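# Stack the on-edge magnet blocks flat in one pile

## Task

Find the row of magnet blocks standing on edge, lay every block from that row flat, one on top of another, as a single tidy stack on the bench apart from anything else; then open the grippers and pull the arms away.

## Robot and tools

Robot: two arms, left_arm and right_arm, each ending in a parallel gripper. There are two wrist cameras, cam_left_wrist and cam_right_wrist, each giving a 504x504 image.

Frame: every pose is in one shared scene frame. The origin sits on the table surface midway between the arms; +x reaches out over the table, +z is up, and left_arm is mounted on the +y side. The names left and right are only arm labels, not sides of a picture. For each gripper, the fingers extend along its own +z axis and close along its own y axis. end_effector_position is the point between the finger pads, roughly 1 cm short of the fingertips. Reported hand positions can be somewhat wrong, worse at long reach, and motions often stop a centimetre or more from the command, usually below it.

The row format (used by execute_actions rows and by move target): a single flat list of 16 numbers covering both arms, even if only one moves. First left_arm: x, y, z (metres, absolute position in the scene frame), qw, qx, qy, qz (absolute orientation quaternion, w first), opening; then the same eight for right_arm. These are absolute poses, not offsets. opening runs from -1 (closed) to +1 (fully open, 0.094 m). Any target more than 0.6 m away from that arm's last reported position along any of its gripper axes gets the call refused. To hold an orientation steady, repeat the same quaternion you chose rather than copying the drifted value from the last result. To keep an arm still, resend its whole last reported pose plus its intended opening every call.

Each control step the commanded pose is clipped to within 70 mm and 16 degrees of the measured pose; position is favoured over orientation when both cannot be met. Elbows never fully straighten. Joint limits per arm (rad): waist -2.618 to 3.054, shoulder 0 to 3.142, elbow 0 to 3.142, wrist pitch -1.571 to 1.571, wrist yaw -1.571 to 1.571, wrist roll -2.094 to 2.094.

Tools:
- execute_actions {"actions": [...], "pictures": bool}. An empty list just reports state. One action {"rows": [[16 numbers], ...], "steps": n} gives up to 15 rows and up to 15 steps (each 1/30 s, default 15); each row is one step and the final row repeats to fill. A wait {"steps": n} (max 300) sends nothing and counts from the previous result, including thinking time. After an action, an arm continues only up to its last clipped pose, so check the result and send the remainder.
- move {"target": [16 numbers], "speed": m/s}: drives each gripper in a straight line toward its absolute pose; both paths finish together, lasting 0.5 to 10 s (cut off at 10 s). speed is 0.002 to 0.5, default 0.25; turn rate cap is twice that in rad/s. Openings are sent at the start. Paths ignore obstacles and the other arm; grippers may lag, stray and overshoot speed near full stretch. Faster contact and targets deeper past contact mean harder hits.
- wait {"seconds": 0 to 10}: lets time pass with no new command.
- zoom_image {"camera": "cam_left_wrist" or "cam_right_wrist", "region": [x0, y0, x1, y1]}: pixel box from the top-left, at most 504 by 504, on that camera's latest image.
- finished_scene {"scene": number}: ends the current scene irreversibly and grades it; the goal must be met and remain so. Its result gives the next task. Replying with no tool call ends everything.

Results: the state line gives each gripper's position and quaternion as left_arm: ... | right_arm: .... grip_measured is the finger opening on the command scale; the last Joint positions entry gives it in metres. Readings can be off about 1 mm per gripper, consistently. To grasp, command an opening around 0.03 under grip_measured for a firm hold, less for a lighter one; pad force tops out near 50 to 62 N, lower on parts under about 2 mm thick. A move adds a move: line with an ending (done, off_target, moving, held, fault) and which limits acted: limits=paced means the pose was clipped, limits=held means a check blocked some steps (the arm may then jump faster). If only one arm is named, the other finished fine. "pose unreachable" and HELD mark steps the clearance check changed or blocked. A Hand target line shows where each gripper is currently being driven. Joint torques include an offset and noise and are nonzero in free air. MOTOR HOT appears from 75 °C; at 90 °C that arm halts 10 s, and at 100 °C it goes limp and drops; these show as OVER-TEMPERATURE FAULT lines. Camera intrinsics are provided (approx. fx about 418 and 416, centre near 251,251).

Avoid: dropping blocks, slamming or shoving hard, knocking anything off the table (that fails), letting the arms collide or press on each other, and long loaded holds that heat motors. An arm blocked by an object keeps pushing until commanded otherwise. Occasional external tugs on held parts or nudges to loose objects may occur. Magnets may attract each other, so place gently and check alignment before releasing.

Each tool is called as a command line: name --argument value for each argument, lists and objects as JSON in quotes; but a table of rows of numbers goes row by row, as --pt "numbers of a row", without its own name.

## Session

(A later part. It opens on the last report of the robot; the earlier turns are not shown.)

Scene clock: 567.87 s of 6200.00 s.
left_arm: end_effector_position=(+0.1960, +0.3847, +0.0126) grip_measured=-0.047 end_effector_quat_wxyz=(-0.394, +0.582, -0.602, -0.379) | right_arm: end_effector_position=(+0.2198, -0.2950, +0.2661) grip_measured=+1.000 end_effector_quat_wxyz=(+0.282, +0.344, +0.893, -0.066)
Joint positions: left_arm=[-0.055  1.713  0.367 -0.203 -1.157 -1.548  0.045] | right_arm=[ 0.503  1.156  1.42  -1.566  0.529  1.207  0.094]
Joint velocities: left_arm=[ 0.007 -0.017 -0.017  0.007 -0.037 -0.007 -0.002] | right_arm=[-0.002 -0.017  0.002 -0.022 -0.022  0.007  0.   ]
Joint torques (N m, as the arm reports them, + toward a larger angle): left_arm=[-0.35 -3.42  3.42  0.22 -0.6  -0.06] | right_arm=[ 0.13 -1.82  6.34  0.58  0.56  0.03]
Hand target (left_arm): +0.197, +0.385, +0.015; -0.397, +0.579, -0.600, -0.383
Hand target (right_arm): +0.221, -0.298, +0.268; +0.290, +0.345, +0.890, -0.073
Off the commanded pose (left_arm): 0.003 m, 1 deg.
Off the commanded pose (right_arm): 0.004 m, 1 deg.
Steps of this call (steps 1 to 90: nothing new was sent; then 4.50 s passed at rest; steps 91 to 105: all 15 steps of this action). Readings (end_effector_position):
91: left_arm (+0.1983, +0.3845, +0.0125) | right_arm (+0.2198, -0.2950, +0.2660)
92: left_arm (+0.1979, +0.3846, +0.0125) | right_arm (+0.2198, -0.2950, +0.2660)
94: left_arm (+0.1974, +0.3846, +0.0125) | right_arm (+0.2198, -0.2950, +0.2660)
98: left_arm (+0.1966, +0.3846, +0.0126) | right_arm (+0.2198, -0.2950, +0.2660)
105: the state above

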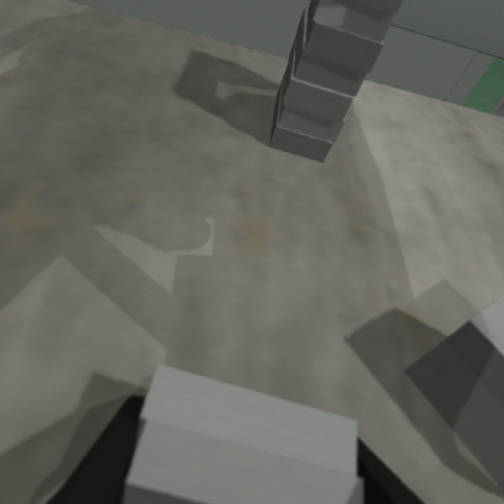

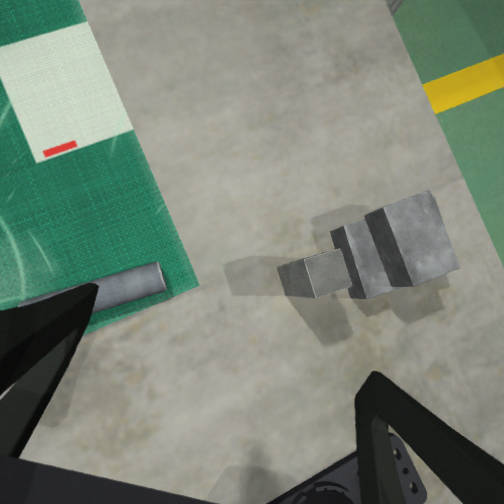

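execute_actions --actions '[{"rows":[[0.197,0.385,0.015,0.3970,-0.5793,0.5998,0.3834,-0.06,0.221,-0.298,0.268,0.290,0.345,0.890,-0.073,1],[0.197,0.385,0.015,0.3970,-0.5793,0.5998,0.3834,-0.07,0.221,-0.298,0.268,0.290,0.345,0.890,-0.073,1],[0.197,0.385,0.015,0.3970,-0.5793,0.5998,0.3834,-0.08,0.221,-0.298,0.268,0.290,0.345,0.890,-0.073,1],[0.197,0.385,0.015,0.3970,-0.5793,0.5998,0.3834,-0.09,0.221,-0.298,0.268,0.290,0.345,0.890,-0.073,1],[0.197,0.385,0.015,0.3970,-0.5793,0.5998,0.3834,-0.10,0.221,-0.298,0.268,0.290,0.345,0.890,-0.073,1],[0.197,0.385,0.015,0.3970,-0.5793,0.5998,0.3834,-0.11,0.221,-0.298,0.268,0.290,0.345,0.890,-0.073,1],[0.197,0.385,0.015,0.3970,-0.5793,0.5998,0.3834,-0.12,0.221,-0.298,0.268,0.290,0.345,0.890,-0.073,1],[0.197,0.385,0.015,0.3970,-0.5793,0.5998,0.3834,-0.13,0.221,-0.298,0.268,0.290,0.345,0.890,-0.073,1],[0.197,0.385,0.015,0.3970,-0.5793,0.5998,0.3834,-0.14,0.221,-0.298,0.268,0.290,0.345,0.890,-0.073,1],[0.197,0.385,0.015,0.3970,-0.5793,0.5998,0.3834,-0.15,0.221,-0.298,0.268,0.290,0.345,0.890,-0.073,1]],"steps":15}]'

Scene clock: 575.70 s of 6200.00 s.
left_arm: end_effector_position=(+0.1959, +0.3847, +0.0125) grip_measured=-0.095 end_effector_quat_wxyz=(-0.394, +0.582, -0.602, -0.379) | right_arm: end_effector_position=(+0.2198, -0.2950, +0.2661) grip_measured=+1.000 end_effector_quat_wxyz=(+0.282, +0.344, +0.893, -0.066)
Joint positions: left_arm=[-0.055  1.713  0.367 -0.203 -1.157 -1.549  0.043] | right_arm=[ 0.503  1.156  1.42  -1.566  0.529  1.207  0.094]
Joint velocities: left_arm=[-0.007  0.007  0.007 -0.037 -0.066  0.022 -0.   ] | right_arm=[-0.017 -0.002 -0.007 -0.007 -0.007 -0.022  0.   ]
Joint torques (N m, as the arm reports them, + toward a larger angle): left_arm=[-0.37 -3.46  3.47  0.18 -0.56 -0.08] | right_arm=[ 0.08 -1.78  6.35  0.58  0.58  0.01]
Hand target (left_arm): +0.197, +0.385, +0.015; -0.397, +0.579, -0.600, -0.383
Hand target (right_arm): +0.221, -0.298, +0.268; +0.290, +0.345, +0.890, -0.073
Off the commanded pose (left_arm): 0.003 m, 1 deg.
Off the commanded pose (right_arm): 0.004 m, 1 deg.
Steps of this call (steps 1 to 90: nothing new was sent; then 4.33 s passed at rest; steps 91 to 105: all 15 steps of this action). Readings (end_effector_position):
91: left_arm (+0.1960, +0.3847, +0.0125) | right_arm (+0.2198, -0.2950, +0.2661)
92: left_arm (+0.1959, +0.3847, +0.0125) | right_arm (+0.2198, -0.2950, +0.2661)
94: left_arm (+0.1959, +0.3847, +0.0125) | right_arm (+0.2198, -0.2950, +0.2661)
98: left_arm (+0.1959, +0.3847, +0.0125) | right_arm (+0.2198, -0.2950, +0.2661)
105: the state above

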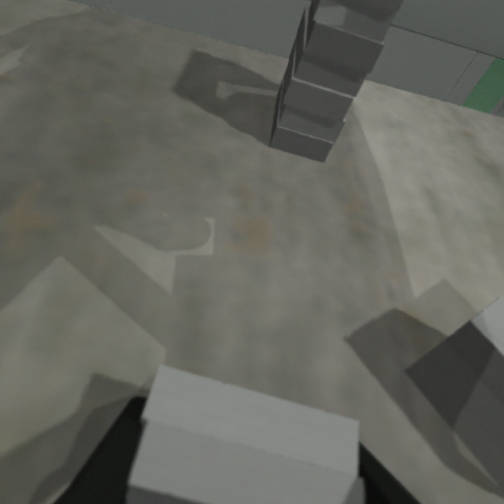

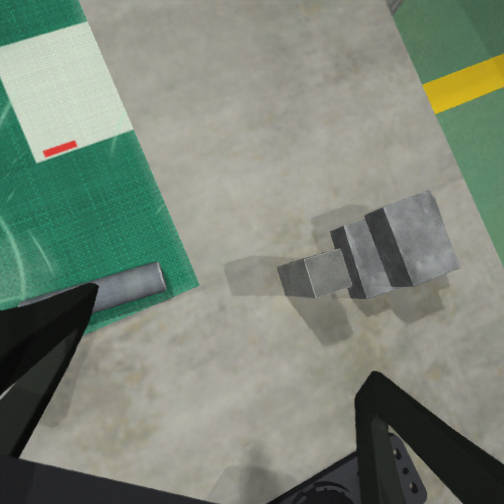

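move --target '[0.196,0.385,0.018,0.4069,-0.5076,0.6616,0.3729,0.3,0.221,-0.298,0.268,0.290,0.345,0.890,-0.073,1]' --speed 0.03

Scene clock: 593.87 s of 6200.00 s.
left_arm: end_effector_position=(+0.1969, +0.3835, +0.0153) grip_measured=+0.298 end_effector_quat_wxyz=(+0.402, -0.507, +0.664, +0.375) | right_arm: end_effector_position=(+0.2197, -0.2949, +0.2660) grip_measured=+1.000 end_effector_quat_wxyz=(+0.282, +0.344, +0.893, -0.066)
Joint positions: left_arm=[-0.055  1.592  0.205  0.134 -1.141 -1.125  0.061] | right_arm=[ 0.503  1.156  1.42  -1.566  0.528  1.207  0.094]
Joint velocities: left_arm=[ 0.007  0.002 -0.007 -0.007 -0.037  0.11   0.001] | right_arm=[ 0.002  0.002  0.002 -0.051  0.095 -0.007  0.   ]
Joint torques (N m, as the arm reports them, + toward a larger angle): left_arm=[ 0.68 -4.3   2.17  0.73 -0.41  0.01] | right_arm=[ 0.14 -1.75  6.28  0.59  0.61  0.04]
Hand target (left_arm): +0.196, +0.385, +0.018; +0.406, -0.509, +0.661, +0.373
Hand target (right_arm): +0.221, -0.298, +0.268; +0.290, +0.345, +0.890, -0.073
Off the commanded pose (left_arm): 0.003 m, 1 deg.
Off the commanded pose (right_arm): 0.004 m, 1 deg.
After step 90, 11.73 s passed at rest.
move: done

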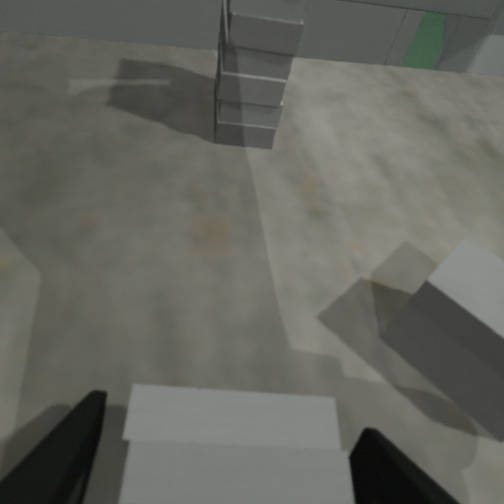

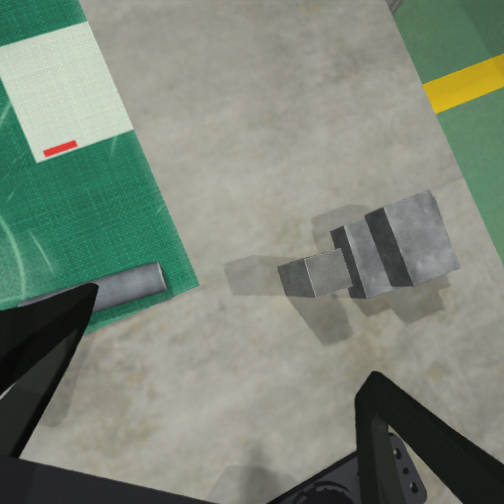

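move --target '[0.196,0.385,0.015,0.3971,-0.5249,0.6481,0.3834,0.1,0.221,-0.298,0.268,0.290,0.345,0.890,-0.073,1]' --speed 0.015

Scene clock: 606.67 s of 6200.00 s.
left_arm: end_effector_position=(+0.1956, +0.3838, +0.0138) grip_measured=+0.102 end_effector_quat_wxyz=(+0.403, -0.529, +0.648, +0.372) | right_arm: end_effector_position=(+0.2197, -0.2949, +0.2660) grip_measured=+1.000 end_effector_quat_wxyz=(+0.282, +0.344, +0.893, -0.066)
Joint positions: left_arm=[-0.055  1.615  0.233  0.071 -1.145 -1.226  0.052] | right_arm=[ 0.503  1.156  1.42  -1.566  0.528  1.207  0.094]
Joint velocities: left_arm=[-0.002 -0.007  0.002 -0.007  0.007 -0.081  0.   ] | right_arm=[ 0.002  0.012  0.007 -0.007 -0.037 -0.007  0.   ]
Joint torques (N m, as the arm reports them, + toward a larger angle): left_arm=[ 0.1  -1.56  4.71  0.32 -0.58 -0.06] | right_arm=[ 0.11 -1.77  6.36  0.59  0.59  0.05]
Hand target (left_arm): +0.196, +0.385, +0.015; +0.398, -0.524, +0.649, +0.383
Hand target (right_arm): +0.221, -0.298, +0.268; +0.290, +0.345, +0.890, -0.073
Off the commanded pose (left_arm): 0.002 m, 2 deg.
Off the commanded pose (right_arm): 0.004 m, 1 deg.
After step 90, 7.73 s passed at rest.
move: done

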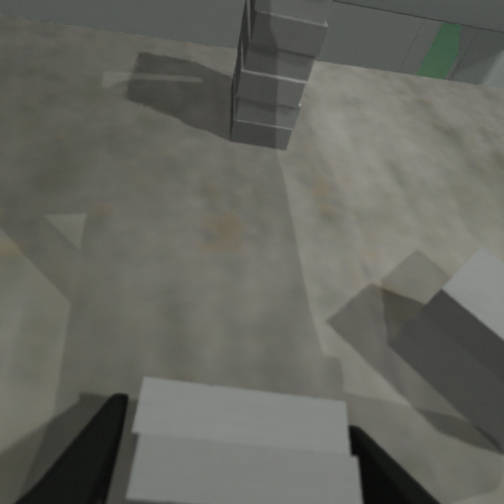

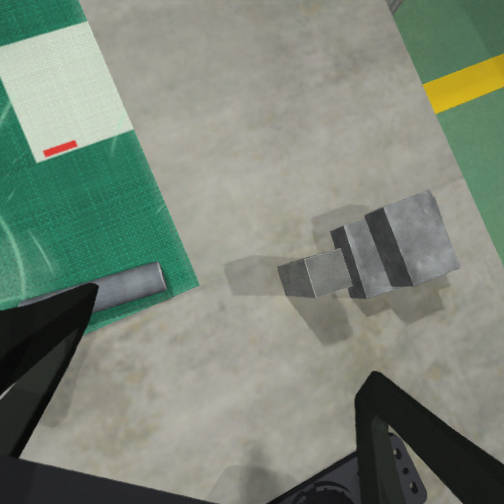

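Slope ≈7° now. Close.

execute_actions --actions '[{"rows":[[0.196,0.385,0.015,0.3971,-0.5249,0.6481,0.3834,0.07,0.221,-0.298,0.268,0.290,0.345,0.890,-0.073,1],[0.196,0.385,0.015,0.3971,-0.5249,0.6481,0.3834,0.04,0.221,-0.298,0.268,0.290,0.345,0.890,-0.073,1],[0.196,0.385,0.015,0.3971,-0.5249,0.6481,0.3834,0.01,0.221,-0.298,0.268,0.290,0.345,0.890,-0.073,1],[0.196,0.385,0.015,0.3971,-0.5249,0.6481,0.3834,-0.02,0.221,-0.298,0.268,0.290,0.345,0.890,-0.073,1],[0.196,0.385,0.015,0.3971,-0.5249,0.6481,0.3834,-0.04,0.221,-0.298,0.268,0.290,0.345,0.890,-0.073,1],[0.196,0.385,0.015,0.3971,-0.5249,0.6481,0.3834,-0.06,0.221,-0.298,0.268,0.290,0.345,0.890,-0.073,1],[0.196,0.385,0.015,0.3971,-0.5249,0.6481,0.3834,-0.075,0.221,-0.298,0.268,0.290,0.345,0.890,-0.073,1],[0.196,0.385,0.015,0.3971,-0.5249,0.6481,0.3834,-0.09,0.221,-0.298,0.268,0.290,0.345,0.890,-0.073,1],[0.196,0.385,0.015,0.3971,-0.5249,0.6481,0.3834,-0.10,0.221,-0.298,0.268,0.290,0.345,0.890,-0.073,1],[0.196,0.385,0.015,0.3971,-0.5249,0.6481,0.3834,-0.11,0.221,-0.298,0.268,0.290,0.345,0.890,-0.073,1],[0.196,0.385,0.015,0.3971,-0.5249,0.6481,0.3834,-0.12,0.221,-0.298,0.268,0.290,0.345,0.890,-0.073,1],[0.196,0.385,0.015,0.3971,-0.5249,0.6481,0.3834,-0.13,0.221,-0.298,0.268,0.290,0.345,0.890,-0.073,1],[0.196,0.385,0.015,0.3971,-0.5249,0.6481,0.3834,-0.14,0.221,-0.298,0.268,0.290,0.345,0.890,-0.073,1],[0.196,0.385,0.015,0.3971,-0.5249,0.6481,0.3834,-0.15,0.221,-0.298,0.268,0.290,0.345,0.890,-0.073,1]],"steps":15}]'

Scene clock: 614.90 s of 6200.00 s.
left_arm: end_effector_position=(+0.1952, +0.3838, +0.0137) grip_measured=-0.093 end_effector_quat_wxyz=(+0.403, -0.530, +0.647, +0.371) | right_arm: end_effector_position=(+0.2198, -0.2950, +0.2660) grip_measured=+1.000 end_effector_quat_wxyz=(+0.282, +0.344, +0.893, -0.066)
Joint positions: left_arm=[-0.055  1.615  0.233  0.067 -1.145 -1.233  0.043] | right_arm=[ 0.503  1.156  1.42  -1.566  0.528  1.207  0.094]
Joint velocities: left_arm=[-0.022 -0.032 -0.002 -0.022  0.022 -0.022  0.002] | right_arm=[ 0.007  0.002 -0.007  0.066 -0.037 -0.037  0.   ]
Joint torques (N m, as the arm reports them, + toward a larger angle): left_arm=[ 0.11 -1.52  4.55  0.3  -0.57 -0.03] | right_arm=[ 0.04 -1.88  6.39  0.61  0.59  0.03]
Hand target (left_arm): +0.196, +0.385, +0.015; +0.398, -0.524, +0.648, +0.383
Hand target (right_arm): +0.221, -0.298, +0.268; +0.290, +0.345, +0.890, -0.073
Off the commanded pose (left_arm): 0.002 m, 2 deg.
Off the commanded pose (right_arm): 0.004 m, 1 deg.
Steps of this call (steps 1 to 90: nothing new was sent; then 4.73 s passed at rest; steps 91 to 105: all 15 steps of this action). Readings (end_effector_position):
91: left_arm (+0.1956, +0.3838, +0.0138) | right_arm (+0.2198, -0.2950, +0.2660)
92: left_arm (+0.1956, +0.3838, +0.0138) | right_arm (+0.2198, -0.2950, +0.2660)
94: left_arm (+0.1955, +0.3838, +0.0138) | right_arm (+0.2198, -0.2950, +0.2660)
98: left_arm (+0.1952, +0.3838, +0.0137) | right_arm (+0.2198, -0.2950, +0.2660)
105: the state above

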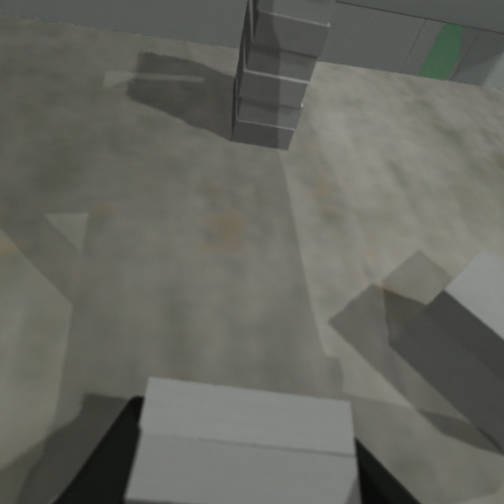

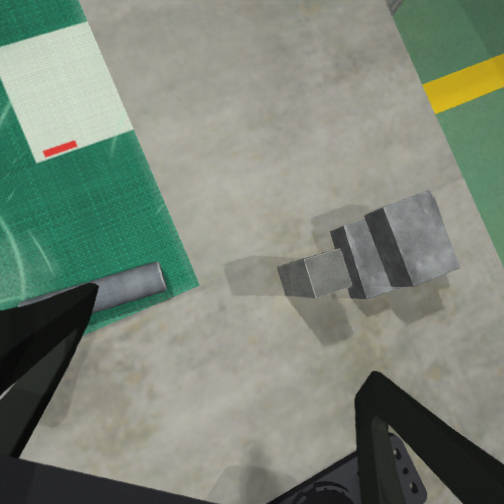

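move --target '[0.194,0.384,0.085,0.3971,-0.5249,0.6481,0.3834,-0.15,0.221,-0.298,0.268,0.290,0.345,0.890,-0.073,1]' --speed 0.05

move --target '[0.262,0.400,0.12,0.3650,-0.2778,0.8811,0.1151,-0.15,0.221,-0.298,0.268,0.290,0.345,0.890,-0.073,1]' --speed 0.12

Scene clock: 620.90 s of 6200.00 s.
left_arm: end_effector_position=(+0.1856, +0.3815, +0.0669) grip_measured=-0.093 end_effector_quat_wxyz=(+0.369, -0.520, +0.669, +0.381) | right_arm: end_effector_position=(+0.2198, -0.2950, +0.2661) grip_measured=+1.000 end_effector_quat_wxyz=(+0.282, +0.344, +0.893, -0.066)
Joint positions: left_arm=[-0.055  1.262  0.355 -0.492 -1.111 -1.241  0.043] | right_arm=[ 0.503  1.156  1.42  -1.566  0.529  1.207  0.094]
Joint velocities: left_arm=[-0.002 -0.017 -0.012 -0.051 -0.081  0.007  0.001] | right_arm=[-0.012  0.012 -0.002 -0.007 -0.007  0.022  0.   ]
Joint torques (N m, as the arm reports them, + toward a larger angle): left_arm=[-0.33 -3.61  7.88  0.38 -0.9  -0.08] | right_arm=[ 0.08 -1.8   6.39  0.6   0.58  0.03]
Hand target (left_arm): +0.193, +0.384, +0.085; +0.397, -0.525, +0.648, +0.383
Hand target (right_arm): +0.221, -0.298, +0.268; +0.290, +0.345, +0.890, -0.073
Off the commanded pose (left_arm): 0.020 m, 4 deg.
Off the commanded pose (right_arm): 0.004 m, 1 deg.
After step 90, 1.00 s passed at rest.
move: off_target (left_arm)

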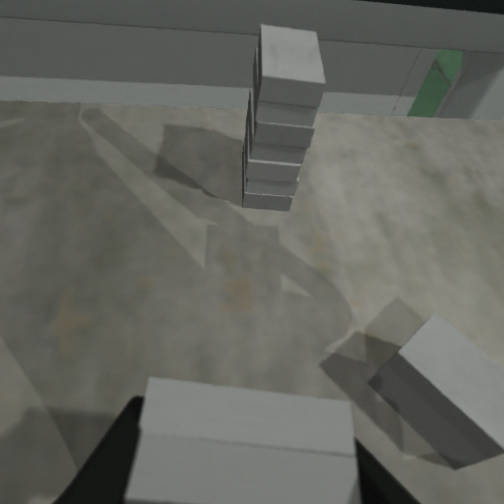

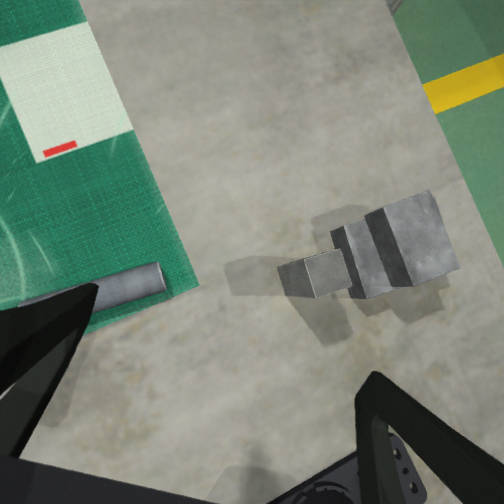

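Scene clock: 624.93 s of 6200.00 s.
left_arm: end_effector_position=(+0.2479, +0.3905, +0.0967) grip_measured=-0.093 end_effector_quat_wxyz=(+0.328, -0.289, +0.894, +0.102) | right_arm: end_effector_position=(+0.2198, -0.2950, +0.2660) grip_measured=+1.000 end_effector_quat_wxyz=(+0.282, +0.344, +0.893, -0.066)
Joint positions: left_arm=[ 0.597  0.994  0.54  -0.415  0.008 -0.002  0.043] | right_arm=[ 0.503  1.156  1.42  -1.566  0.528  1.207  0.094]
Joint velocities: left_arm=[-0.012  0.012 -0.017 -0.007 -0.007  0.037 -0.001] | right_arm=[ 0.007  0.007 -0.002 -0.022 -0.022 -0.066  0.   ]
Joint torques (N m, as the arm reports them, + toward a larger angle): left_arm=[ 1.02 -1.07 10.42  1.53  0.06  0.05] | right_arm=[ 0.12 -1.78  6.37  0.59  0.57  0.04]
Hand target (left_arm): +0.259, +0.400, +0.118; +0.359, -0.284, +0.882, +0.111
Hand target (right_arm): +0.221, -0.298, +0.268; +0.290, +0.345, +0.890, -0.073
Off the commanded pose (left_arm): 0.029 m, 5 deg.
Off the commanded pose (right_arm): 0.004 m, 1 deg.
move: off_target (left_arm)

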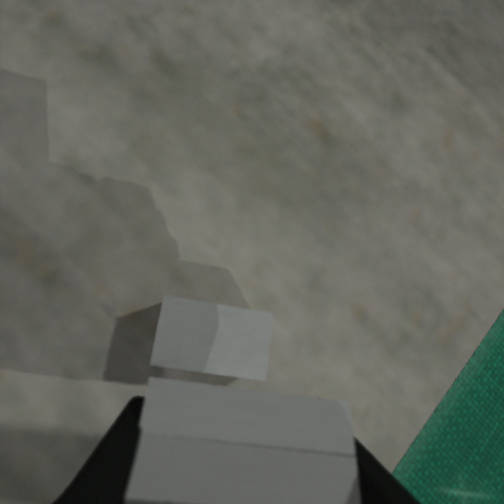

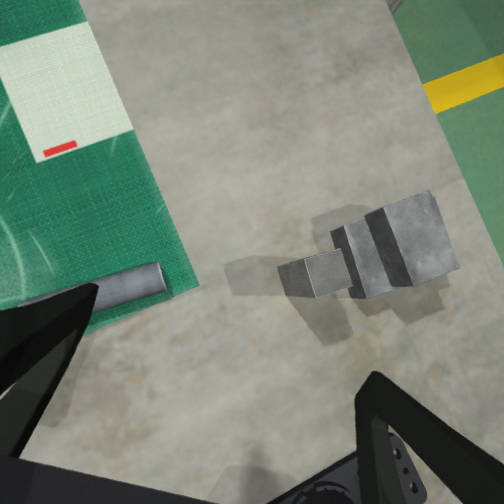

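move --target '[0.265,0.402,0.095,-0.1901,-0.2947,0.9345,-0.0600,-0.15,0.221,-0.298,0.268,0.290,0.345,0.890,-0.073,1]' --speed 0.12

Scene clock: 633.53 s of 6200.00 s.
left_arm: end_effector_position=(+0.2611, +0.4027, +0.0839) grip_measured=-0.093 end_effector_quat_wxyz=(-0.178, -0.303, +0.935, -0.055) | right_arm: end_effector_position=(+0.2198, -0.2950, +0.2660) grip_measured=+1.000 end_effector_quat_wxyz=(+0.282, +0.344, +0.893, -0.066)
Joint positions: left_arm=[ 0.597  2.053  1.664 -1.556 -0.004 -0.001  0.043] | right_arm=[ 0.503  1.156  1.42  -1.566  0.528  1.207  0.094]
Joint velocities: left_arm=[-0.012  0.002  0.007 -0.022  0.007  0.037  0.   ] | right_arm=[ 0.007 -0.002 -0.007  0.037 -0.066 -0.007  0.   ]
Joint torques (N m, as the arm reports them, + toward a larger angle): left_arm=[-1.57 -9.33  8.07 -0.67 -0.11  0.03] | right_arm=[ 0.08 -1.88  6.29  0.58  0.57  0.01]
Hand target (left_arm): +0.264, +0.402, +0.094; -0.174, -0.293, +0.939, -0.047
Hand target (right_arm): +0.221, -0.298, +0.268; +0.290, +0.345, +0.890, -0.073
Off the commanded pose (left_arm): 0.012 m, 2 deg.
Off the commanded pose (right_arm): 0.004 m, 1 deg.
joint sent to its limit (left arm) — the command would take joint 4 (wrist pitch) past its lower limit, so that joint was sent only as far as its limit.
After step 90, 0.67 s passed at rest.
move: off_target (left_arm)

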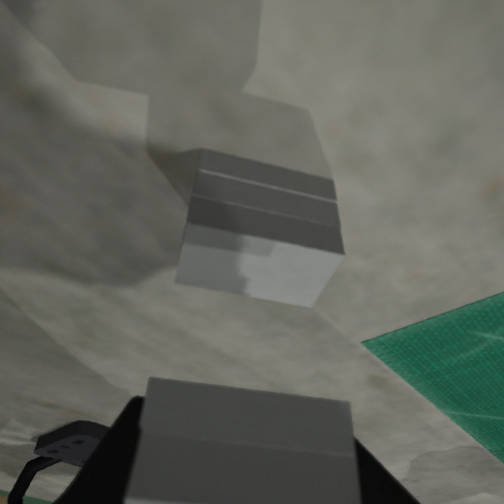

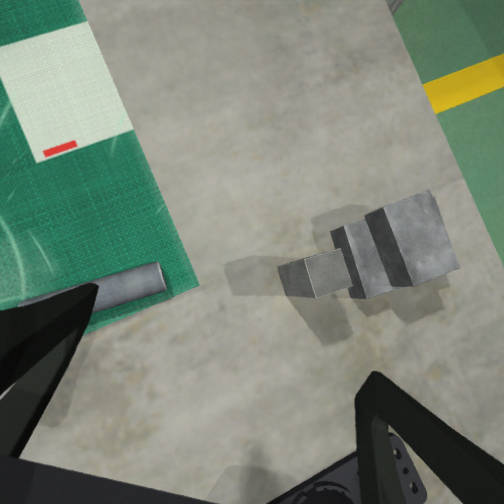

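move --target '[0.267,0.4035,0.064,-0.1901,-0.2947,0.9345,-0.0600,-0.15,0.221,-0.298,0.268,0.290,0.345,0.890,-0.073,1]' --speed 0.03

Scene clock: 642.37 s of 6200.00 s.
left_arm: end_effector_position=(+0.2652, +0.4057, +0.0604) grip_measured=-0.093 end_effector_quat_wxyz=(-0.194, -0.301, +0.932, -0.061) | right_arm: end_effector_position=(+0.2197, -0.2949, +0.2660) grip_measured=+1.000 end_effector_quat_wxyz=(+0.282, +0.344, +0.893, -0.066)
Joint positions: left_arm=[ 0.597  2.124  1.664 -1.52  -0.004  0.001  0.043] | right_arm=[ 0.503  1.156  1.42  -1.566  0.528  1.207  0.094]
Joint velocities: left_arm=[-0.007 -0.002 -0.017 -0.022 -0.051 -0.051 -0.   ] | right_arm=[ 0.002 -0.007  0.007 -0.007  0.066 -0.037  0.   ]
Joint torques (N m, as the arm reports them, + toward a larger angle): left_arm=[-0.81 -9.86  5.25 -0.45  0.    0.02] | right_arm=[ 0.1  -1.76  6.28  0.58  0.57  0.03]
Hand target (left_arm): +0.267, +0.403, +0.064; -0.190, -0.295, +0.935, -0.060
Hand target (right_arm): +0.221, -0.298, +0.268; +0.290, +0.345, +0.890, -0.073
Off the commanded pose (left_arm): 0.005 m, 1 deg.
Off the commanded pose (right_arm): 0.004 m, 1 deg.
After step 90, 4.83 s passed at rest.
move: done

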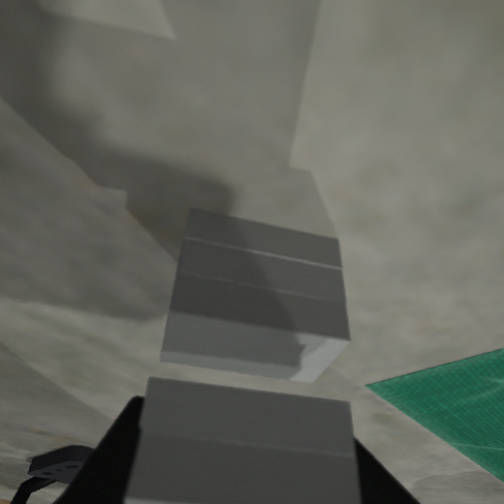

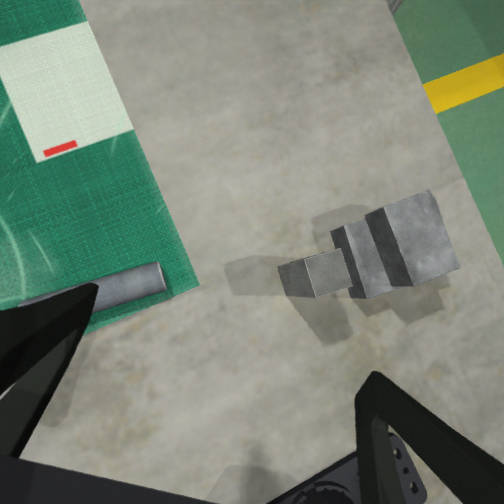

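move --target '[0.267,0.4035,0.056,-0.1901,-0.2947,0.9345,-0.0600,-0.15,0.221,-0.298,0.268,0.290,0.345,0.890,-0.073,1]' --speed 0.012

Scene clock: 645.97 s of 6200.00 s.
left_arm: end_effector_position=(+0.2661, +0.4064, +0.0552) grip_measured=-0.093 end_effector_quat_wxyz=(-0.189, -0.301, +0.933, -0.059) | right_arm: end_effector_position=(+0.2197, -0.2949, +0.2660) grip_measured=+1.000 end_effector_quat_wxyz=(+0.281, +0.344, +0.893, -0.066)
Joint positions: left_arm=[ 0.597  2.124  1.647 -1.493 -0.004  0.001  0.043] | right_arm=[ 0.503  1.156  1.42  -1.566  0.528  1.207  0.094]
Joint velocities: left_arm=[-0.007 -0.027 -0.017 -0.007 -0.022 -0.037  0.001] | right_arm=[-0.017  0.007 -0.002  0.007 -0.007 -0.037  0.   ]
Joint torques (N m, as the arm reports them, + toward a larger angle): left_arm=[-0.83 -9.19  4.92 -0.48 -0.01  0.01] | right_arm=[ 0.1  -1.79  6.31  0.57  0.58  0.04]
Hand target (left_arm): +0.267, +0.404, +0.056; -0.190, -0.295, +0.935, -0.060
Hand target (right_arm): +0.221, -0.298, +0.268; +0.290, +0.345, +0.890, -0.073
Off the commanded pose (left_arm): 0.003 m, 1 deg.
Off the commanded pose (right_arm): 0.004 m, 1 deg.
move: done

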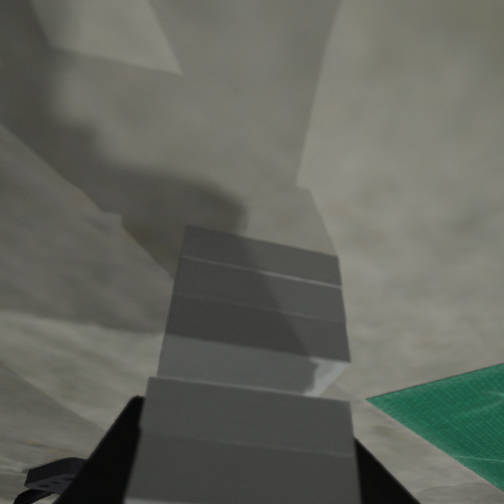

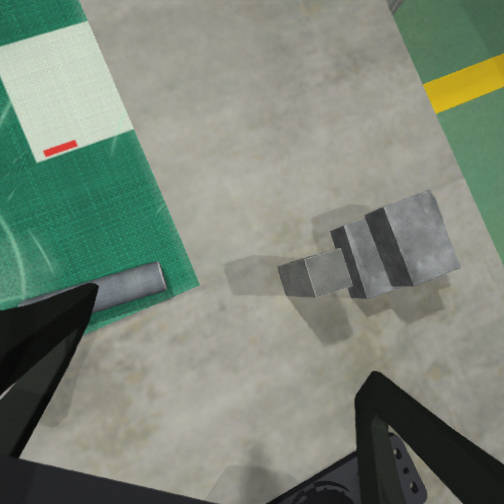

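move --target '[0.267,0.4035,0.050,-0.1901,-0.2947,0.9345,-0.0600,-0.15,0.221,-0.298,0.268,0.290,0.345,0.890,-0.073,1]' --speed 0.008

Scene clock: 650.73 s of 6200.00 s.
left_arm: end_effector_position=(+0.2666, +0.4068, +0.0480) grip_measured=-0.093 end_effector_quat_wxyz=(-0.190, -0.301, +0.933, -0.059) | right_arm: end_effector_position=(+0.2197, -0.2949, +0.2660) grip_measured=+1.000 end_effector_quat_wxyz=(+0.282, +0.344, +0.893, -0.066)
Joint positions: left_arm=[ 0.597  2.135  1.634 -1.471 -0.004  0.001  0.043] | right_arm=[ 0.503  1.156  1.42  -1.566  0.528  1.207  0.094]
Joint velocities: left_arm=[-0.002 -0.017  0.012  0.022 -0.037 -0.007 -0.001] | right_arm=[-0.017  0.002 -0.007  0.022 -0.007 -0.037  0.   ]
Joint torques (N m, as the arm reports them, + toward a larger angle): left_arm=[-0.82 -9.73  4.73 -0.45  0.    0.01] | right_arm=[ 0.05 -1.81  6.43  0.59  0.59  0.03]
Hand target (left_arm): +0.267, +0.404, +0.050; -0.190, -0.295, +0.935, -0.060
Hand target (right_arm): +0.221, -0.298, +0.268; +0.290, +0.345, +0.890, -0.073
Off the commanded pose (left_arm): 0.004 m, 1 deg.
Off the commanded pose (right_arm): 0.004 m, 1 deg.
After step 90, 0.13 s passed at rest.
move: done

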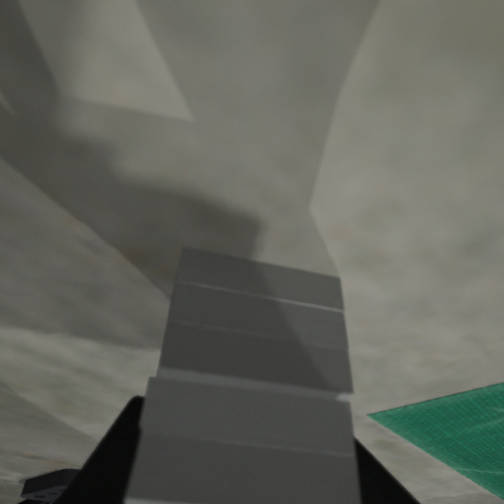

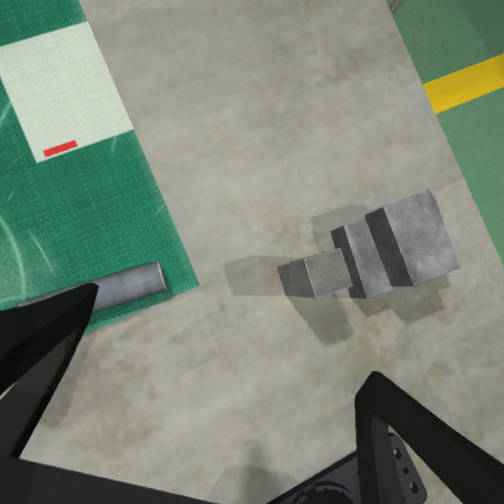

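zoom_image --camera "cam_left_wrist" --region '[110,320,390,460]'

execute_actions --actions '[{"rows":[[0.267,0.4035,0.049,-0.1901,-0.2947,0.9345,-0.0600,-0.15,0.221,-0.298,0.268,0.290,0.345,0.890,-0.073,1],[0.267,0.4035,0.048,-0.1901,-0.2947,0.9345,-0.0600,-0.15,0.221,-0.298,0.268,0.290,0.345,0.890,-0.073,1],[0.267,0.4035,0.047,-0.1901,-0.2947,0.9345,-0.0600,-0.15,0.221,-0.298,0.268,0.290,0.345,0.890,-0.073,1],[0.267,0.4035,0.046,-0.1901,-0.2947,0.9345,-0.0600,-0.15,0.221,-0.298,0.268,0.290,0.345,0.890,-0.073,1],[0.267,0.4035,0.045,-0.1901,-0.2947,0.9345,-0.0600,-0.15,0.221,-0.298,0.268,0.290,0.345,0.890,-0.073,1]],"steps":15}]'

Region (110, 320, 390, 460) of cam_left_wrist's 504x504 image, scaled by 1.800, with more detail than that image has.

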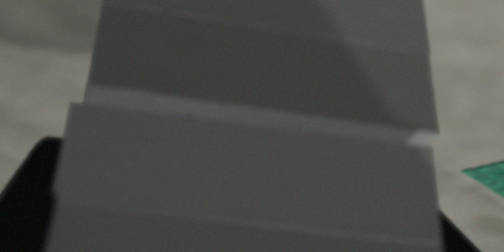

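Scene clock: 656.17 s of 6200.00 s.
left_arm: end_effector_position=(+0.2660, +0.4063, +0.0461) grip_measured=-0.093 end_effector_quat_wxyz=(-0.191, -0.301, +0.933, -0.060) | right_arm: end_effector_position=(+0.2198, -0.2950, +0.2660) grip_measured=+1.000 end_effector_quat_wxyz=(+0.282, +0.344, +0.893, -0.066)
Joint positions: left_arm=[ 0.597  2.135  1.626 -1.464 -0.004  0.001  0.043] | right_arm=[ 0.503  1.156  1.42  -1.566  0.528  1.207  0.094]
Joint velocities: left_arm=[-0.012  0.012  0.012 -0.037  0.022 -0.037 -0.   ] | right_arm=[-0.007 -0.002 -0.007 -0.037 -0.007 -0.037  0.   ]
Joint torques (N m, as the arm reports them, + toward a larger angle): left_arm=[-0.81 -9.22  4.43 -0.36  0.02  0.02] | right_arm=[ 0.07 -1.79  6.44  0.57  0.57  0.02]
Hand target (left_arm): +0.267, +0.404, +0.045; -0.190, -0.295, +0.935, -0.060
Hand target (right_arm): +0.221, -0.298, +0.268; +0.290, +0.345, +0.890, -0.073
Off the commanded pose (left_arm): 0.003 m, 1 deg.
Off the commanded pose (right_arm): 0.004 m, 1 deg.
Steps of this call (steps 1 to 90: nothing new was sent; then 1.93 s passed at rest; steps 91 to 105: all 15 steps of this action). Readings (end_effector_position):
91: left_arm (+0.2667, +0.4068, +0.0479) | right_arm (+0.2198, -0.2950, +0.2660)
92: left_arm (+0.2667, +0.4068, +0.0477) | right_arm (+0.2198, -0.2950, +0.2660)
94: left_arm (+0.2665, +0.4067, +0.0466) | right_arm (+0.2198, -0.2950, +0.2660)
98: left_arm (+0.2660, +0.4063, +0.0461) | right_arm (+0.2198, -0.2950, +0.2660)
105: the state above

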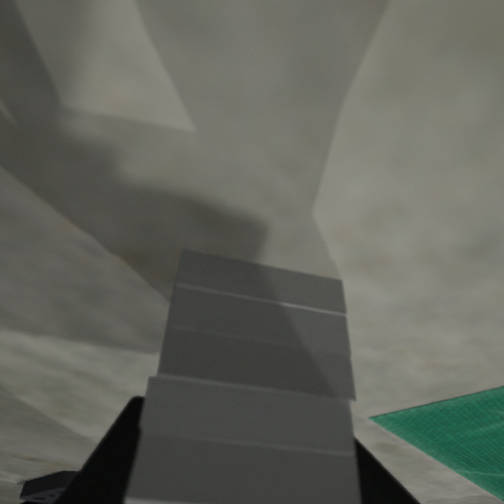

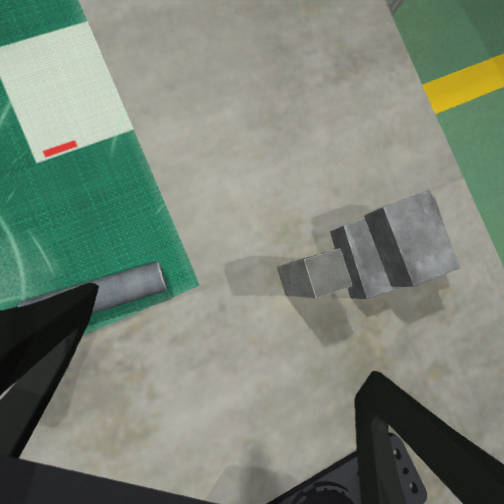

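execute_actions --actions '[{"rows":[[0.266,0.405,0.046,-0.1901,-0.2947,0.9345,-0.0600,-0.13,0.221,-0.298,0.268,0.290,0.345,0.890,-0.073,1],[0.266,0.405,0.046,-0.1901,-0.2947,0.9345,-0.0600,-0.12,0.221,-0.298,0.268,0.290,0.345,0.890,-0.073,1],[0.266,0.405,0.046,-0.1901,-0.2947,0.9345,-0.0600,-0.11,0.221,-0.298,0.268,0.290,0.345,0.890,-0.073,1],[0.266,0.405,0.046,-0.1901,-0.2947,0.9345,-0.0600,-0.10,0.221,-0.298,0.268,0.290,0.345,0.890,-0.073,1],[0.266,0.405,0.046,-0.1901,-0.2947,0.9345,-0.0600,-0.09,0.221,-0.298,0.268,0.290,0.345,0.890,-0.073,1],[0.266,0.405,0.046,-0.1901,-0.2947,0.9345,-0.0600,-0.08,0.221,-0.298,0.268,0.290,0.345,0.890,-0.073,1],[0.266,0.405,0.046,-0.1901,-0.2947,0.9345,-0.0600,-0.07,0.221,-0.298,0.268,0.290,0.345,0.890,-0.073,1],[0.266,0.405,0.046,-0.1901,-0.2947,0.9345,-0.0600,-0.055,0.221,-0.298,0.268,0.290,0.345,0.890,-0.073,1],[0.266,0.405,0.046,-0.1901,-0.2947,0.9345,-0.0600,-0.035,0.221,-0.298,0.268,0.290,0.345,0.890,-0.073,1],[0.266,0.405,0.046,-0.1901,-0.2947,0.9345,-0.0600,-0.01,0.221,-0.298,0.268,0.290,0.345,0.890,-0.073,1],[0.266,0.405,0.046,-0.1901,-0.2947,0.9345,-0.0600,0.03,0.221,-0.298,0.268,0.290,0.345,0.890,-0.073,1],[0.266,0.405,0.046,-0.1901,-0.2947,0.9345,-0.0600,0.08,0.221,-0.298,0.268,0.290,0.345,0.890,-0.073,1],[0.266,0.405,0.046,-0.1901,-0.2947,0.9345,-0.0600,0.14,0.221,-0.298,0.268,0.290,0.345,0.890,-0.073,1],[0.266,0.405,0.046,-0.1901,-0.2947,0.9345,-0.0600,0.2,0.221,-0.298,0.268,0.290,0.345,0.890,-0.073,1]],"steps":15}]' --pictures false

move --target '[0.266,0.405,0.105,-0.1901,-0.2947,0.9345,-0.0600,0.4,0.221,-0.298,0.268,0.290,0.345,0.890,-0.073,1]' --speed 0.04

Scene clock: 669.33 s of 6200.00 s.
left_arm: end_effector_position=(+0.2660, +0.4063, +0.0461) grip_measured=+0.192 end_effector_quat_wxyz=(-0.191, -0.299, +0.933, -0.060) | right_arm: end_effector_position=(+0.2198, -0.2950, +0.2660) grip_measured=+1.000 end_effector_quat_wxyz=(+0.282, +0.344, +0.893, -0.066)
Joint positions: left_arm=[ 0.597  2.135  1.626 -1.464 -0.004  0.005  0.056] | right_arm=[ 0.503  1.156  1.42  -1.566  0.528  1.207  0.094]
Joint velocities: left_arm=[-0.017 -0.002 -0.007  0.037  0.022 -0.007  0.012] | right_arm=[-0.002 -0.012 -0.007 -0.007  0.022 -0.081  0.   ]
Joint torques (N m, as the arm reports them, + toward a larger angle): left_arm=[-0.35 -9.31  4.6  -0.4   0.    0.01] | right_arm=[ 0.05 -1.84  6.36  0.58  0.58  0.01]
Hand target (left_arm): +0.266, +0.405, +0.046; -0.190, -0.295, +0.935, -0.060
Hand target (right_arm): +0.221, -0.298, +0.268; +0.290, +0.345, +0.890, -0.073
Off the commanded pose (left_arm): 0.001 m, 1 deg.
Off the commanded pose (right_arm): 0.004 m, 1 deg.
Steps of this call (steps 1 to 90: nothing new was sent; then 9.67 s passed at rest; steps 91 to 105: all 15 steps of this action). Readings (end_effector_position):
91: left_arm (+0.2660, +0.4063, +0.0461) | right_arm (+0.2198, -0.2950, +0.2660)
92: left_arm (+0.2660, +0.4063, +0.0461) | right_arm (+0.2198, -0.2950, +0.2660)
94: left_arm (+0.2660, +0.4063, +0.0461) | right_arm (+0.2198, -0.2950, +0.2660)
98: left_arm (+0.2660, +0.4063, +0.0461) | right_arm (+0.2198, -0.2950, +0.2660)
105: the state above

Scene clock: 671.33 s of 6200.00 s.
left_arm: end_effector_position=(+0.2623, +0.4037, +0.0911) grip_measured=+0.398 end_effector_quat_wxyz=(-0.172, -0.300, +0.937, -0.054) | right_arm: end_effector_position=(+0.2198, -0.2950, +0.2660) grip_measured=+1.000 end_effector_quat_wxyz=(+0.282, +0.344, +0.893, -0.066)
Joint positions: left_arm=[ 0.597  2.045  1.684 -1.574 -0.004  0.005  0.066] | right_arm=[ 0.503  1.156  1.42  -1.566  0.528  1.207  0.094]
Joint velocities: left_arm=[-0.002  0.012 -0.002 -0.051  0.022  0.066 -0.001] | right_arm=[-0.027  0.002 -0.012  0.007 -0.066  0.022  0.   ]
Joint torques (N m, as the arm reports them, + toward a larger angle): left_arm=[ -0.38 -10.99   7.1   -0.47   0.     0.05] | right_arm=[ 0.09 -1.84  6.4   0.57  0.61  0.03]
Hand target (left_arm): +0.265, +0.405, +0.104; -0.154, -0.297, +0.941, -0.048
Hand target (right_arm): +0.221, -0.298, +0.268; +0.290, +0.345, +0.890, -0.073
Off the commanded pose (left_arm): 0.014 m, 2 deg.
Off the commanded pose (right_arm): 0.004 m, 1 deg.
joint sent to its limit (left arm) — the command would take joint 4 (wrist pitch) past its lower limit, so that joint was sent only as far as its limit.
move: off_target (left_arm)

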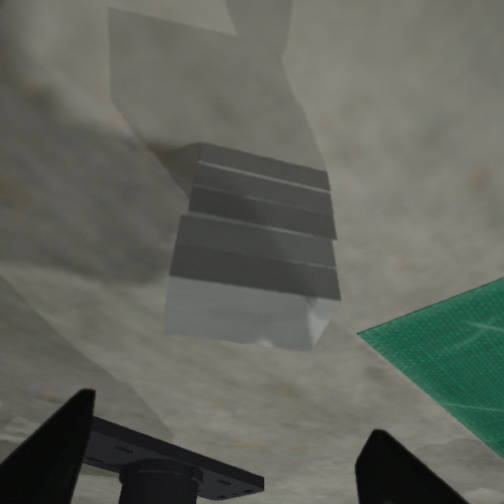

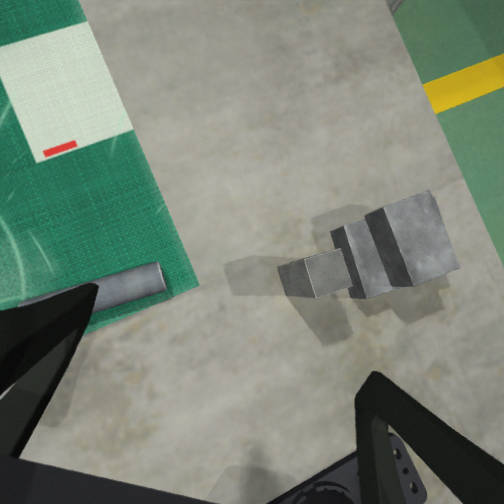

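zoom_image --camera "cam_left_wrist" --region '[140,120,370,370]'

move --target '[0.262,0.402,0.115,0,-0.3007,0.9537,0,0.4,0.221,-0.298,0.268,0.290,0.345,0.890,-0.073,1]' --speed 0.1

Region (140, 120, 370, 370) of cam_left_wrist's 504x504 image, scaled by 2.016, with more detail than that image has; it fills the left 464 columns of this view, and the rest is white.

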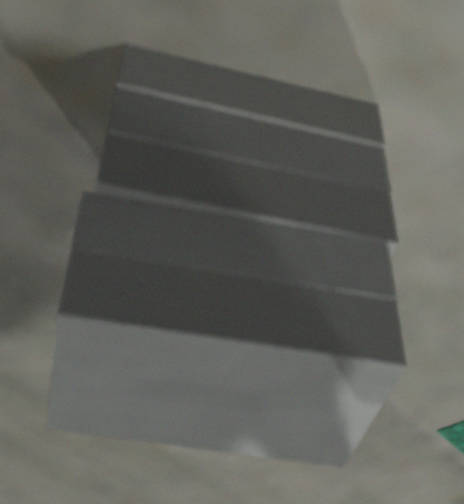

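Scene clock: 676.50 s of 6200.00 s.
left_arm: end_effector_position=(+0.2577, +0.4003, +0.1075) grip_measured=+0.398 end_effector_quat_wxyz=(-0.023, -0.305, +0.952, -0.005) | right_arm: end_effector_position=(+0.2198, -0.2950, +0.2660) grip_measured=+1.000 end_effector_quat_wxyz=(+0.282, +0.344, +0.893, -0.066)
Joint positions: left_arm=[ 0.597  1.714  1.378 -1.282 -0.004  0.005  0.066] | right_arm=[ 0.503  1.156  1.42  -1.566  0.528  1.207  0.094]
Joint velocities: left_arm=[ 0.002  0.007 -0.012  0.037 -0.037 -0.051  0.   ] | right_arm=[ 0.002 -0.017  0.002 -0.051 -0.022 -0.007  0.   ]
Joint torques (N m, as the arm reports them, + toward a larger angle): left_arm=[-0.06 -8.66  5.56  0.34  0.07  0.03] | right_arm=[ 0.1  -1.77  6.34  0.56  0.6   0.04]
Hand target (left_arm): +0.262, +0.402, +0.115; +0.000, -0.303, +0.953, -0.002
Hand target (right_arm): +0.221, -0.298, +0.268; +0.290, +0.345, +0.890, -0.073
Off the commanded pose (left_arm): 0.009 m, 3 deg.
Off the commanded pose (right_arm): 0.004 m, 1 deg.
move: off_target (left_arm)

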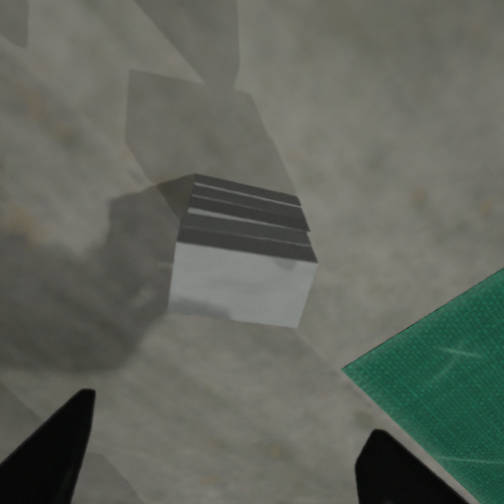

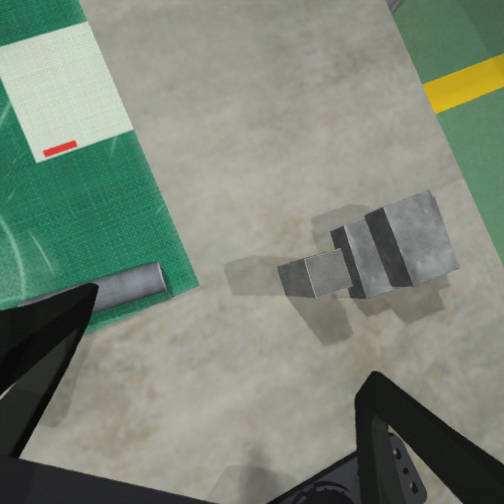

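move --target '[0.264,0.405,0.075,0,-0.3007,0.9537,0,0.4,0.221,-0.298,0.268,0.290,0.345,0.890,-0.073,1]' --speed 0.05

Scene clock: 684.00 s of 6200.00 s.
left_arm: end_effector_position=(+0.2608, +0.4025, +0.0767) grip_measured=+0.398 end_effector_quat_wxyz=(-0.007, -0.302, +0.953, -0.000) | right_arm: end_effector_position=(+0.2198, -0.2950, +0.2660) grip_measured=+1.000 end_effector_quat_wxyz=(+0.282, +0.344, +0.893, -0.066)
Joint positions: left_arm=[ 0.597  1.714  1.255 -1.125 -0.004  0.011  0.066] | right_arm=[ 0.503  1.156  1.42  -1.566  0.528  1.207  0.094]
Joint velocities: left_arm=[-0.002 -0.007 -0.012  0.022 -0.022 -0.022 -0.001] | right_arm=[-0.007 -0.007  0.002 -0.007 -0.051 -0.081  0.   ]
Joint torques (N m, as the arm reports them, + toward a larger angle): left_arm=[ 0.21 -5.87  5.6   0.4   0.04  0.05] | right_arm=[ 0.05 -1.88  6.34  0.57  0.58  0.06]
Hand target (left_arm): +0.264, +0.405, +0.075; +0.000, -0.301, +0.954, -0.000
Hand target (right_arm): +0.221, -0.298, +0.268; +0.290, +0.345, +0.890, -0.073
Off the commanded pose (left_arm): 0.004 m, 1 deg.
Off the commanded pose (right_arm): 0.004 m, 1 deg.
After step 90, 3.33 s passed at rest.
move: done

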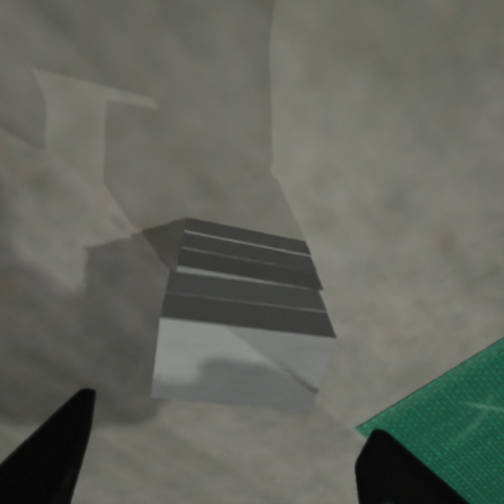

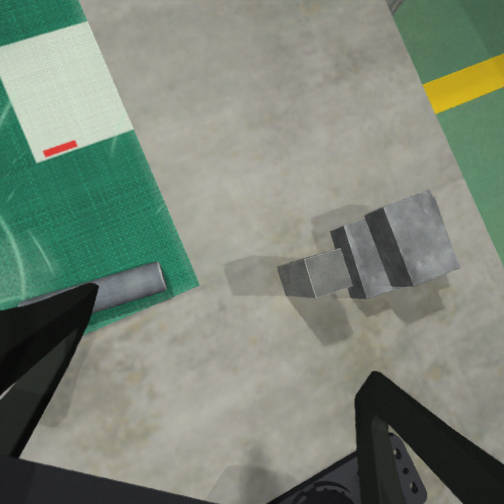

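move --target '[0.268,0.408,0.032,0,-0.3007,0.9537,0,0.35,0.221,-0.298,0.268,0.290,0.345,0.890,-0.073,1]' --speed 0.03

Scene clock: 694.70 s of 6200.00 s.
left_arm: end_effector_position=(+0.2647, +0.4054, +0.0326) grip_measured=+0.352 end_effector_quat_wxyz=(-0.009, -0.302, +0.953, -0.001) | right_arm: end_effector_position=(+0.2197, -0.2949, +0.2660) grip_measured=+1.000 end_effector_quat_wxyz=(+0.282, +0.344, +0.893, -0.066)
Joint positions: left_arm=[ 0.597  1.786  1.158 -0.96  -0.004  0.011  0.064] | right_arm=[ 0.503  1.156  1.42  -1.566  0.528  1.207  0.094]
Joint velocities: left_arm=[ 0.002 -0.007 -0.007  0.066  0.022  0.037  0.001] | right_arm=[ 0.017  0.012  0.002 -0.007  0.007 -0.037  0.   ]
Joint torques (N m, as the arm reports them, + toward a larger angle): left_arm=[ 0.21 -6.58  5.38  0.4   0.06  0.  ] | right_arm=[ 0.05 -1.85  6.47  0.58  0.59  0.04]
Hand target (left_arm): +0.268, +0.408, +0.032; -0.000, -0.301, +0.954, -0.000
Hand target (right_arm): +0.221, -0.298, +0.268; +0.290, +0.345, +0.890, -0.073
Off the commanded pose (left_arm): 0.004 m, 1 deg.
Off the commanded pose (right_arm): 0.004 m, 1 deg.
After step 90, 5.87 s passed at rest.
move: done

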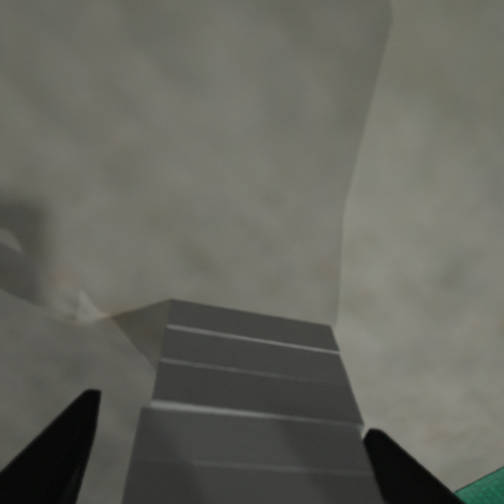

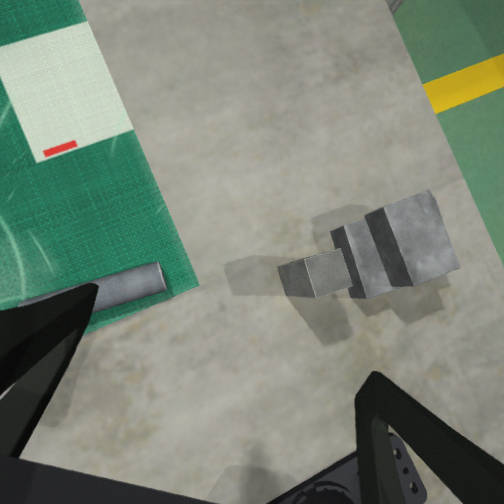

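move --target '[0.270,0.400,0.033,0,-0.3007,0.9537,0,0.35,0.221,-0.298,0.268,0.290,0.345,0.890,-0.073,1]' --speed 0.01

Scene clock: 701.13 s of 6200.00 s.
left_arm: end_effector_position=(+0.2642, +0.4013, +0.0303) grip_measured=+0.352 end_effector_quat_wxyz=(-0.013, -0.303, +0.953, -0.002) | right_arm: end_effector_position=(+0.2197, -0.2949, +0.2660) grip_measured=+1.000 end_effector_quat_wxyz=(+0.282, +0.344, +0.893, -0.066)
Joint positions: left_arm=[ 0.587  1.786  1.148 -0.957 -0.004  0.001  0.064] | right_arm=[ 0.503  1.156  1.42  -1.566  0.528  1.207  0.094]
Joint velocities: left_arm=[-0.027  0.012  0.007 -0.037  0.037 -0.007 -0.002] | right_arm=[ 0.012 -0.027 -0.002 -0.022  0.11   0.066  0.   ]
Joint torques (N m, as the arm reports them, + toward a larger angle): left_arm=[-1.13 -7.43  5.19  0.34  0.05 -0.1 ] | right_arm=[ 0.07 -1.84  6.43  0.58  0.55  0.04]
Hand target (left_arm): +0.270, +0.400, +0.033; -0.000, -0.301, +0.954, -0.000
Hand target (right_arm): +0.221, -0.298, +0.268; +0.290, +0.345, +0.890, -0.073
Off the commanded pose (left_arm): 0.007 m, 1 deg.
Off the commanded pose (right_arm): 0.004 m, 1 deg.
After step 90, 2.07 s passed at rest.
move: done

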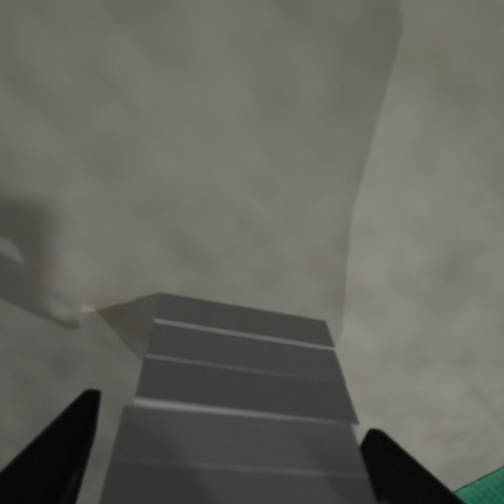

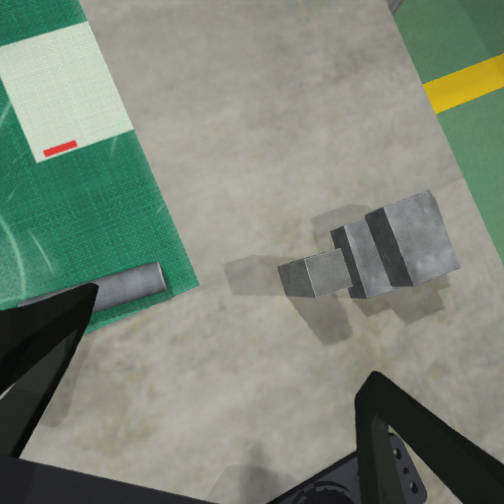

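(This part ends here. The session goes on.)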